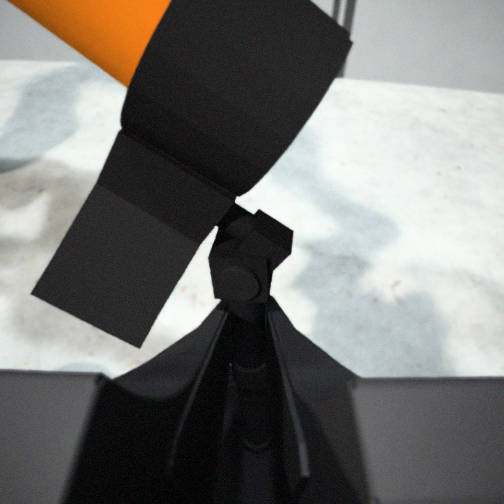

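>>> execute_actions(actions=[{"rows":[[-0.11,0.776,0.625,0.255,1.119,0.955,-0.22,0.687,2.523,1.586,1.136,-0.915,0.216,-0.8],[-0.11,0.776,0.627,0.258,1.123,0.955,-0.22,0.684,2.526,1.584,1.127,-0.909,0.217,-0.8],[-0.111,0.776,0.629,0.261,1.127,0.955,-0.22,0.681,2.529,1.582,1.118,-0.903,0.218,-0.8],[-0.111,0.776,0.631,0.264,1.131,0.955,-0.22,0.678,2.532,1.58,1.109,-0.897,0.219,-0.8],[-0.111,0.776,0.633,0.267,1.135,0.955,-0.22,0.675,2.535,1.578,1.10,-0.891,0.22,-0.8],[-0.112,0.776,0.635,0.27,1.139,0.955,-0.22,0.672,2.538,1.576,1.091,-0.885,0.221,-0.8],[-0.112,0.776,0.637,0.273,1.143,0.955,-0.22,0.67,2.54,1.574,1.083,-0.879,0.222,-0.8],[-0.112,0.776,0.639,0.276,1.147,0.955,-0.22,0.668,2.542,1.572,1.076,-0.874,0.223,-0.8],[-0.113,0.776,0.641,0.279,1.151,0.955,-0.22,0.666,2.544,1.571,1.07,-0.869,0.224,-0.8],[-0.113,0.776,0.643,0.282,1.155,0.955,-0.22,0.664,2.545,1.57,1.065,-0.865,0.225,-0.8],[-0.113,0.776,0.644,0.284,1.159,0.955,-0.22,0.663,2.545,1.57,1.06,-0.862,0.225,-0.8],[-0.114,0.776,0.645,0.286,1.163,0.955,-0.22,0.662,2.545,1.57,1.06,-0.86,0.225,-0.8],[-0.114,0.776,0.645,0.288,1.167,0.955,-0.22,0.661,2.545,1.57,1.06,-0.858,0.225,-0.8],[-0.115,0.776,0.645,0.289,1.171,0.955,-0.22,0.66,2.545,1.57,1.06,-0.856,0.225,-0.8],[-0.115,0.776,0.645,0.29,1.175,0.955,-0.22,0.66,2.545,1.57,1.06,-0.855,0.225,-0.8]],"steps":15}])

Scene clock: 465.63 s of 4800.00 s.
left_arm: end_effector_position=(+0.2708, +0.1217, +0.2936) grip_measured=-0.138 end_effector_quat_wxyz=(+0.700, +0.641, +0.290, -0.122) | right_arm: end_effector_position=(+0.4160, +0.1299, +0.1124) grip_measured=-0.730 end_effector_quat_wxyz=(+0.517, -0.463, +0.462, +0.552)
Joint positions: left_arm=[-0.1    0.807  0.604  0.226  1.128  0.952  0.038] | right_arm=[ 0.687  2.509  1.588  1.161 -0.917  0.224  0.012]
Joint velocities: left_arm=[-0.046 -0.115  0.085  0.168  0.242 -0.066 -0.   ] | right_arm=[ 0.037  0.007  0.012 -0.051 -0.007  0.051  0.   ]
Steps of this call (steps 1 to 30: the robot went on to your last target; steps 31 to 120: nothing new was sent; then 1.67 s passed at rest; steps 121 to 135: all 15 steps of this action). Readings (joint positions):
121: left_arm=[-0.089 0.820 0.567 0.219 1.068 0.953] | right_arm=[0.700 2.509 1.588 1.190 -0.954 0.191]
122: left_arm=[-0.089 0.820 0.568 0.218 1.068 0.953] | right_arm=[0.700 2.509 1.588 1.189 -0.954 0.191]
124: left_arm=[-0.089 0.820 0.573 0.213 1.068 0.953] | right_arm=[0.700 2.509 1.588 1.188 -0.954 0.191]
128: left_arm=[-0.089 0.820 0.579 0.210 1.070 0.953] | right_arm=[0.700 2.509 1.588 1.180 -0.944 0.191]
135: the state above
camera_calibration (this result's frames):
cam_left_wrist: T_world_to_cam=[[-0.54175, -0.144314, -0.828059, 0.405124], [0.326005, 0.871959, -0.36525, -0.0654988], [0.774744, -0.467825, -0.425337, 0.114322], [0, 0, 0, 1]] pos_world=[0.152259, 0.16906, 0.360168]
cam_right_wrist: T_world_to_cam=[[0.998805, 0.0427738, -0.0236296, -0.424436], [0.0109834, -0.667682, -0.744366, 0.190216], [-0.0476164, 0.743217, -0.667354, 0.140682], [0, 0, 0, 1]] pos_world=[0.428539, 0.0406008, 0.225446]

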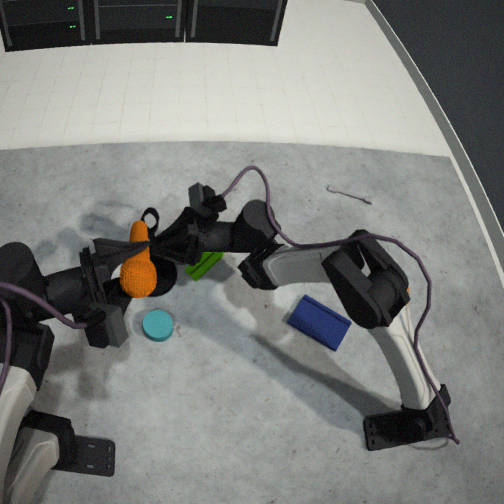

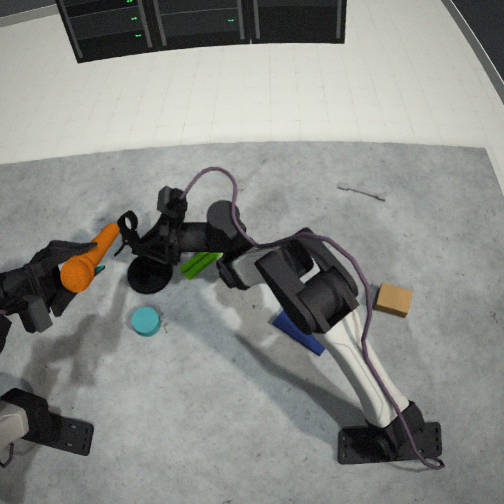

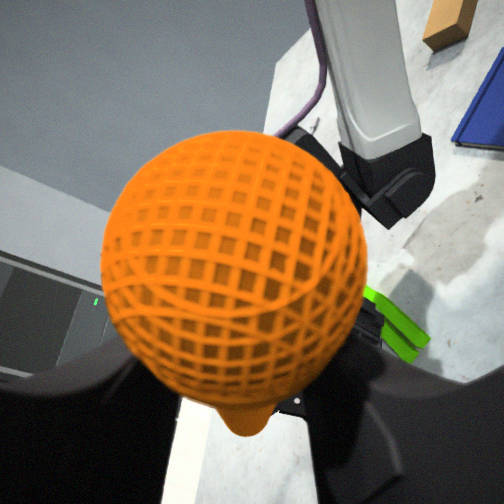

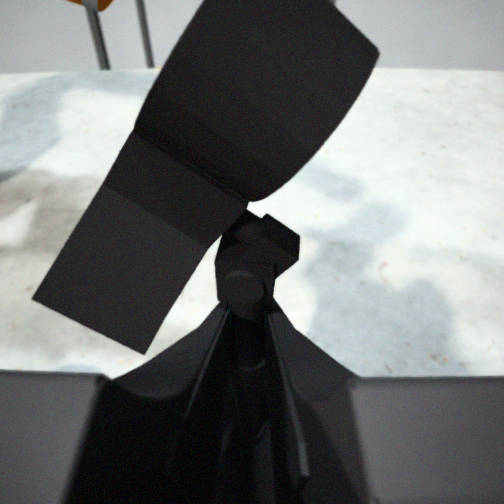

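>>> execute_actions(actions=[{"rows":[[-0.105,0.78,0.645,0.29,1.173,0.953,-0.22,0.664,2.54,1.573,1.075,-0.863,0.225,-0.8],[-0.097,0.785,0.645,0.29,1.166,0.948,-0.22,0.668,2.535,1.576,1.09,-0.871,0.225,-0.8],[-0.09,0.79,0.645,0.29,1.156,0.94,-0.22,0.672,2.53,1.579,1.105,-0.879,0.225,-0.8],[-0.084,0.795,0.645,0.29,1.142,0.928,-0.22,0.676,2.525,1.582,1.12,-0.887,0.225,-0.8],[-0.078,0.80,0.645,0.29,1.124,0.914,-0.22,0.68,2.52,1.585,1.135,-0.895,0.225,-0.8],[-0.071,0.804,0.645,0.29,1.103,0.896,-0.22,0.683,2.516,1.587,1.148,-0.903,0.225,-0.8],[-0.064,0.808,0.645,0.29,1.079,0.877,-0.22,0.685,2.512,1.588,1.158,-0.91,0.225,-0.78],[-0.056,0.811,0.645,0.29,1.052,0.855,-0.22,0.687,2.509,1.588,1.165,-0.915,0.224,-0.75],[-0.048,0.813,0.645,0.29,1.022,0.831,-0.22,0.687,2.509,1.588,1.168,-0.917,0.224,-0.71],[-0.04,0.815,0.645,0.29,0.99,0.804,-0.22,0.687,2.509,1.588,1.168,-0.917,0.224,-0.65],[-0.031,0.816,0.646,0.288,0.955,0.777,-0.22,0.687,2.509,1.588,1.168,-0.917,0.224,-0.55],[-0.022,0.821,0.65,0.282,0.919,0.747,-0.22,0.687,2.509,1.588,1.168,-0.917,0.224,-0.42],[-0.013,0.827,0.656,0.273,0.881,0.716,-0.22,0.687,2.509,1.588,1.168,-0.917,0.224,-0.28],[-0.004,0.836,0.664,0.26,0.841,0.684,-0.22,0.687,2.509,1.588,1.168,-0.917,0.224,-0.14],[0.005,0.848,0.674,0.244,0.80,0.65,-0.22,0.687,2.509,1.588,1.168,-0.917,0.224,0.0]],"steps":15}], pictures=false)

>>> execute_actions(actions=[{"rows":[[0.014,0.862,0.685,0.225,0.758,0.616,-0.22,0.685,2.503,1.584,1.17,-0.919,0.224,0.14],[0.023,0.878,0.699,0.203,0.715,0.581,-0.22,0.682,2.497,1.58,1.172,-0.922,0.224,0.28],[0.032,0.896,0.715,0.178,0.671,0.545,-0.22,0.679,2.492,1.575,1.175,-0.926,0.224,0.4],[0.041,0.915,0.732,0.151,0.627,0.51,-0.22,0.676,2.488,1.57,1.179,-0.93,0.224,0.5],[0.05,0.937,0.751,0.12,0.583,0.474,-0.22,0.673,2.485,1.564,1.183,-0.934,0.224,0.6],[0.058,0.961,0.771,0.088,0.538,0.437,-0.22,0.67,2.482,1.557,1.188,-0.939,0.224,0.6],[0.066,0.986,0.793,0.053,0.494,0.402,-0.22,0.666,2.478,1.549,1.193,-0.944,0.224,0.6],[0.073,1.012,0.816,0.017,0.45,0.366,-0.22,0.661,2.474,1.54,1.199,-0.949,0.224,0.6],[0.08,1.04,0.84,-0.022,0.407,0.331,-0.22,0.656,2.469,1.53,1.205,-0.955,0.224,0.6],[0.086,1.069,0.865,-0.062,0.365,0.297,-0.22,0.65,2.464,1.519,1.211,-0.961,0.224,0.6],[0.091,1.099,0.892,-0.104,0.324,0.263,-0.22,0.644,2.458,1.507,1.218,-0.967,0.224,0.6],[0.095,1.13,0.919,-0.147,0.284,0.231,-0.22,0.638,2.452,1.494,1.225,-0.974,0.224,0.6],[0.098,1.162,0.946,-0.192,0.246,0.20,-0.22,0.631,2.446,1.48,1.232,-0.981,0.224,0.6],[0.10,1.195,0.975,-0.237,0.21,0.17,-0.22,0.624,2.439,1.466,1.239,-0.988,0.224,0.6],[0.10,1.229,1.004,-0.284,0.175,0.143,-0.22,0.617,2.432,1.452,1.246,-0.995,0.224,0.6]],"steps":15}], pictures=false)

>>> execute_actions(actions=[{"rows":[[0.10,1.263,1.034,-0.331,0.143,0.116,-0.22,0.61,2.425,1.438,1.253,-1.001,0.224,0.6],[0.10,1.297,1.064,-0.379,0.113,0.092,-0.22,0.603,2.418,1.424,1.26,-1.007,0.224,0.6],[0.10,1.332,1.094,-0.427,0.086,0.07,-0.22,0.596,2.412,1.41,1.266,-1.013,0.224,0.6],[0.10,1.367,1.124,-0.476,0.062,0.051,-0.22,0.59,2.406,1.397,1.272,-1.019,0.224,0.6],[0.10,1.403,1.155,-0.525,0.041,0.033,-0.22,0.584,2.40,1.385,1.278,-1.024,0.224,0.6],[0.10,1.438,1.186,-0.574,0.023,0.019,-0.22,0.578,2.395,1.374,1.283,-1.029,0.224,0.6],[0.10,1.473,1.216,-0.623,0.009,0.007,-0.22,0.573,2.39,1.364,1.287,-1.033,0.224,0.6],[0.10,1.508,1.246,-0.671,-0.001,-0.001,-0.22,0.569,2.386,1.355,1.291,-1.037,0.224,0.6],[0.10,1.542,1.276,-0.719,-0.008,-0.006,-0.22,0.565,2.382,1.347,1.294,-1.04,0.224,0.6],[0.10,1.576,1.306,-0.766,-0.01,-0.008,-0.22,0.562,2.379,1.341,1.297,-1.042,0.224,0.6],[0.10,1.61,1.335,-0.813,-0.01,-0.008,-0.22,0.56,2.377,1.336,1.299,-1.044,0.224,0.6],[0.10,1.643,1.364,-0.858,-0.01,-0.008,-0.22,0.559,2.376,1.333,1.30,-1.045,0.224,0.6],[0.10,1.675,1.391,-0.903,-0.01,-0.008,-0.22,0.558,2.375,1.331,1.30,-1.045,0.224,0.6],[0.10,1.706,1.418,-0.946,-0.01,-0.008,-0.22,0.558,2.375,1.33,1.30,-1.045,0.224,0.6],[0.10,1.736,1.445,-0.988,-0.01,-0.008,-0.22,0.558,2.375,1.33,1.30,-1.045,0.224,0.6]],"steps":15}], pictures=false)

>>> execute_actions(actions=[{"rows":[[0.10,1.765,1.468,-1.026,-0.01,-0.008,-0.22,0.558,2.375,1.33,1.30,-1.045,0.224,0.6],[0.10,1.793,1.488,-1.061,-0.01,-0.008,-0.22,0.558,2.375,1.33,1.30,-1.045,0.224,0.6],[0.10,1.82,1.505,-1.092,-0.01,-0.008,-0.22,0.558,2.375,1.33,1.30,-1.045,0.224,0.6],[0.10,1.846,1.52,-1.12,-0.01,-0.008,-0.22,0.558,2.375,1.33,1.30,-1.045,0.224,0.6],[0.10,1.87,1.532,-1.144,-0.01,-0.008,-0.22,0.558,2.375,1.33,1.30,-1.045,0.224,0.6],[0.10,1.893,1.542,-1.164,-0.01,-0.008,-0.22,0.558,2.375,1.33,1.30,-1.045,0.224,0.6],[0.10,1.914,1.55,-1.18,-0.01,-0.008,-0.22,0.558,2.375,1.33,1.30,-1.045,0.224,0.6],[0.10,1.933,1.556,-1.193,-0.01,-0.008,-0.22,0.558,2.375,1.33,1.30,-1.045,0.224,0.6],[0.10,1.95,1.56,-1.203,-0.01,-0.008,-0.22,0.558,2.375,1.33,1.30,-1.045,0.224,0.6],[0.10,1.965,1.563,-1.21,-0.01,-0.008,-0.22,0.558,2.375,1.33,1.30,-1.045,0.224,0.6],[0.10,1.978,1.565,-1.215,-0.01,-0.008,-0.22,0.558,2.375,1.33,1.30,-1.045,0.224,0.6],[0.10,1.989,1.566,-1.218,-0.01,-0.008,-0.22,0.558,2.375,1.33,1.30,-1.045,0.224,0.6],[0.10,1.997,1.567,-1.22,-0.01,-0.008,-0.22,0.558,2.375,1.33,1.30,-1.045,0.224,0.6],[0.10,2.002,1.567,-1.22,-0.01,-0.008,-0.22,0.558,2.375,1.33,1.30,-1.045,0.224,0.6],[0.10,2.005,1.567,-1.22,-0.01,-0.008,-0.22,0.558,2.375,1.33,1.30,-1.045,0.224,0.6]],"steps":15}], pictures=false)

>>> execute_actions(actions=[{"steps":6}])

Scene clock: 504.77 s of 4800.00 s.
left_arm: end_effector_position=(+0.3071, +0.1555, +0.2950) grip_measured=-0.138 end_effector_quat_wxyz=(+0.709, +0.561, +0.416, -0.096) | right_arm: end_effector_position=(+0.4143, +0.1306, +0.1142) grip_measured=-0.070 end_effector_quat_wxyz=(+0.517, -0.464, +0.458, +0.554)
Joint positions: left_arm=[-0.025  0.811  0.618  0.235  0.953  0.763  0.038] | right_arm=[ 0.689  2.509  1.588  1.172 -0.92   0.229  0.041]
Joint velocities: left_arm=[ 0.242  0.261  0.217 -0.081 -0.96  -0.784  0.   ] | right_arm=[ 0.002  0.007 -0.002  0.037  0.007  0.007  0.124]
Steps of this call (steps 1 to 30: the robot went on to your last target; steps 31 to 130: nothing new was sent; then 34.30 s passed at rest; steps 131 to 145: all 15 steps of this action). Readings (joint positions):
131: left_arm=[-0.102 0.802 0.609 0.241 1.168 0.952] | right_arm=[0.688 2.509 1.588 1.161 -0.912 0.230]
132: left_arm=[-0.102 0.802 0.609 0.241 1.168 0.951] | right_arm=[0.688 2.509 1.588 1.162 -0.912 0.230]
134: left_arm=[-0.102 0.802 0.609 0.241 1.166 0.945] | right_arm=[0.688 2.509 1.588 1.166 -0.913 0.230]
138: left_arm=[-0.084 0.802 0.609 0.241 1.130 0.909] | right_arm=[0.689 2.509 1.588 1.171 -0.920 0.230]
145: the state above

Scene clock: 505.27 s of 4800.00 s.
left_arm: end_effector_position=(+0.4116, +0.2640, +0.2301) grip_measured=-0.138 end_effector_quat_wxyz=(+0.569, +0.211, +0.792, -0.064) | right_arm: end_effector_position=(+0.4183, +0.1045, +0.1197) grip_measured=+0.600 end_effector_quat_wxyz=(+0.523, -0.467, +0.456, +0.549)
Joint positions: left_arm=[ 0.085  1.16   0.922 -0.135  0.343  0.28   0.038] | right_arm=[ 0.644  2.456  1.503  1.215 -0.959  0.229  0.07 ]
Joint velocities: left_arm=[ 0.066  0.926  0.842 -1.136 -1.121 -0.842 -0.002] | right_arm=[-0.217 -0.193 -0.418  0.198 -0.183  0.022 -0.   ]
Steps of this call (steps 1 to 15: all 15 steps of this action). Readings (joint positions):
1: left_arm=[-0.016 0.822 0.627 0.229 0.919 0.735] | right_arm=[0.688 2.509 1.588 1.171 -0.918 0.229]
2: left_arm=[-0.007 0.835 0.639 0.220 0.883 0.706] | right_arm=[0.687 2.509 1.588 1.171 -0.916 0.229]
4: left_arm=[0.011 0.867 0.668 0.194 0.805 0.645] | right_arm=[0.685 2.509 1.588 1.171 -0.915 0.229]
8: left_arm=[0.046 0.954 0.744 0.106 0.638 0.512] | right_arm=[0.678 2.502 1.579 1.175 -0.923 0.229]
15: the state above

Scene clock: 505.77 s of 4800.00 s.
left_arm: end_effector_position=(+0.4051, +0.3111, +0.1157) grip_measured=-0.150 end_effector_quat_wxyz=(+0.226, +0.011, +0.974, -0.007) | right_arm: end_effector_position=(+0.4200, +0.0602, +0.1145) grip_measured=+0.600 end_effector_quat_wxyz=(+0.523, -0.470, +0.462, +0.541)
Joint positions: left_arm=[ 0.088  1.677  1.365 -0.804  0.017  0.017  0.037] | right_arm=[ 0.567  2.391  1.358  1.288 -1.027  0.229  0.07 ]
Joint velocities: left_arm=[-0.017  0.906  0.803 -1.165 -0.095 -0.198 -0.   ] | right_arm=[ 0.007 -0.002 -0.022  0.037 -0.066  0.007  0.   ]
Steps of this call (steps 1 to 15: all 15 steps of this action). Readings (joint positions):
1: left_arm=[0.087 1.194 0.951 -0.176 0.305 0.250] | right_arm=[0.636 2.449 1.489 1.222 -0.965 0.229]
2: left_arm=[0.088 1.228 0.980 -0.218 0.268 0.220] | right_arm=[0.628 2.442 1.474 1.228 -0.971 0.229]
4: left_arm=[0.088 1.298 1.040 -0.305 0.200 0.167] | right_arm=[0.612 2.430 1.446 1.241 -0.983 0.229]
8: left_arm=[0.088 1.440 1.161 -0.487 0.095 0.081] | right_arm=[0.585 2.409 1.397 1.264 -1.005 0.229]
15: the state above

Scene clock: 506.27 s of 4800.00 s.
left_arm: end_effector_position=(+0.3497, +0.3135, +0.0524) grip_measured=-0.163 end_effector_quat_wxyz=(-0.032, +0.001, +0.999, +0.000) | right_arm: end_effector_position=(+0.4186, +0.0600, +0.1150) grip_measured=+0.600 end_effector_quat_wxyz=(+0.522, -0.473, +0.459, +0.541)
Joint positions: left_arm=[ 0.088  1.992  1.53  -1.172 -0.     0.     0.037] | right_arm=[ 0.567  2.39   1.357  1.294 -1.034  0.229  0.07 ]
Joint velocities: left_arm=[-0.022  0.217  0.002 -0.198  0.007  0.007  0.001] | right_arm=[-0.012 -0.007 -0.002  0.051  0.022 -0.037 -0.   ]
Steps of this call (steps 1 to 15: all 15 steps of this action). Readings (joint positions):
1: left_arm=[0.088 1.708 1.392 -0.844 0.013 0.013] | right_arm=[0.567 2.390 1.357 1.290 -1.029 0.229]
2: left_arm=[0.088 1.737 1.418 -0.882 0.010 0.011] | right_arm=[0.567 2.390 1.357 1.291 -1.030 0.229]
4: left_arm=[0.088 1.791 1.461 -0.954 0.006 0.007] | right_arm=[0.567 2.390 1.357 1.292 -1.032 0.229]
8: left_arm=[0.088 1.885 1.513 -1.069 0.002 0.003] | right_arm=[0.567 2.390 1.357 1.294 -1.033 0.229]
15: the state above

Scene clock: 506.47 s of 4800.00 s.
left_arm: end_effector_position=(+0.3442, +0.3136, +0.0510) grip_measured=-0.163 end_effector_quat_wxyz=(-0.047, +0.001, +0.999, +0.000) | right_arm: end_effector_position=(+0.4186, +0.0600, +0.1150) grip_measured=+0.600 end_effector_quat_wxyz=(+0.522, -0.473, +0.459, +0.541)
Joint positions: left_arm=[ 0.088  2.001  1.53  -1.192 -0.001 -0.     0.037] | right_arm=[ 0.567  2.39   1.357  1.294 -1.034  0.229  0.07 ]
Joint velocities: left_arm=[-0.017 -0.007  0.002 -0.066  0.11   0.022  0.   ] | right_arm=[-0.007 -0.007 -0.002  0.007 -0.081 -0.022 -0.   ]
Steps of this call (steps 1 to 6: the robot went on to your last target). Readings (joint positions):
1: left_arm=[0.088 1.998 1.530 -1.178 -0.000 0.000] | right_arm=[0.567 2.390 1.357 1.294 -1.034 0.229]
2: left_arm=[0.088 2.001 1.530 -1.183 -0.000 0.000] | right_arm=[0.567 2.390 1.357 1.294 -1.034 0.229]
4: left_arm=[0.088 2.001 1.530 -1.190 -0.000 -0.000] | right_arm=[0.567 2.390 1.357 1.294 -1.034 0.229]
6: the state above
camera_calibration (this result's frames):
cam_left_wrist: T_world_to_cam=[[-0.00489996, -0.999984, 0.00297941, 0.312851], [-0.567725, 0.00523458, 0.823202, 0.173473], [-0.823204, 0.00234217, -0.567741, 0.4538], [0, 0, 0, 1]] pos_world=[0.473588, 0.310875, 0.113905]
cam_right_wrist: T_world_to_cam=[[0.999284, 0.0374236, 0.00548639, -0.42714], [0.029367, -0.676245, -0.736091, 0.137355], [-0.023837, 0.735725, -0.67686, 0.186077], [0, 0, 0, 1]] pos_world=[0.427236, -0.0280302, 0.229397]

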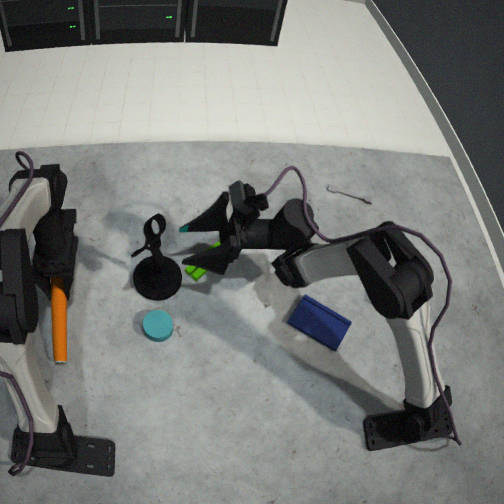

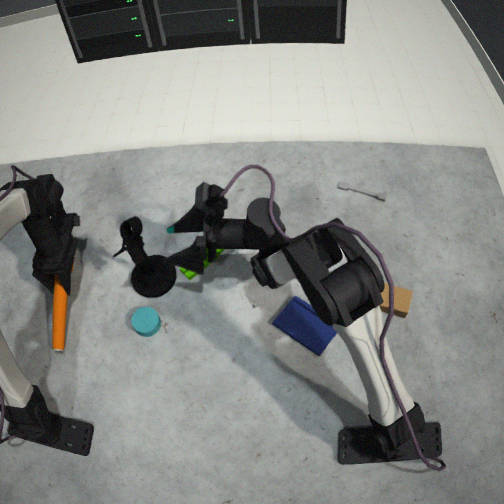

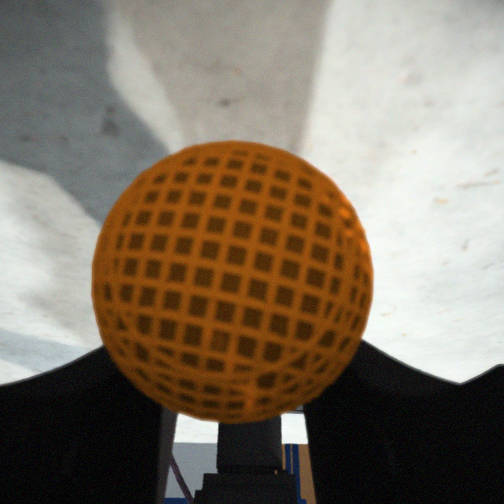

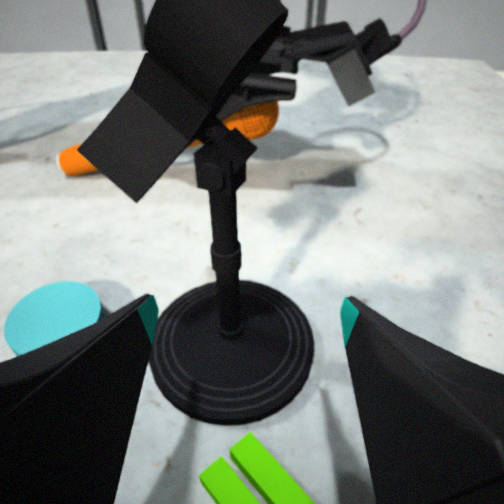

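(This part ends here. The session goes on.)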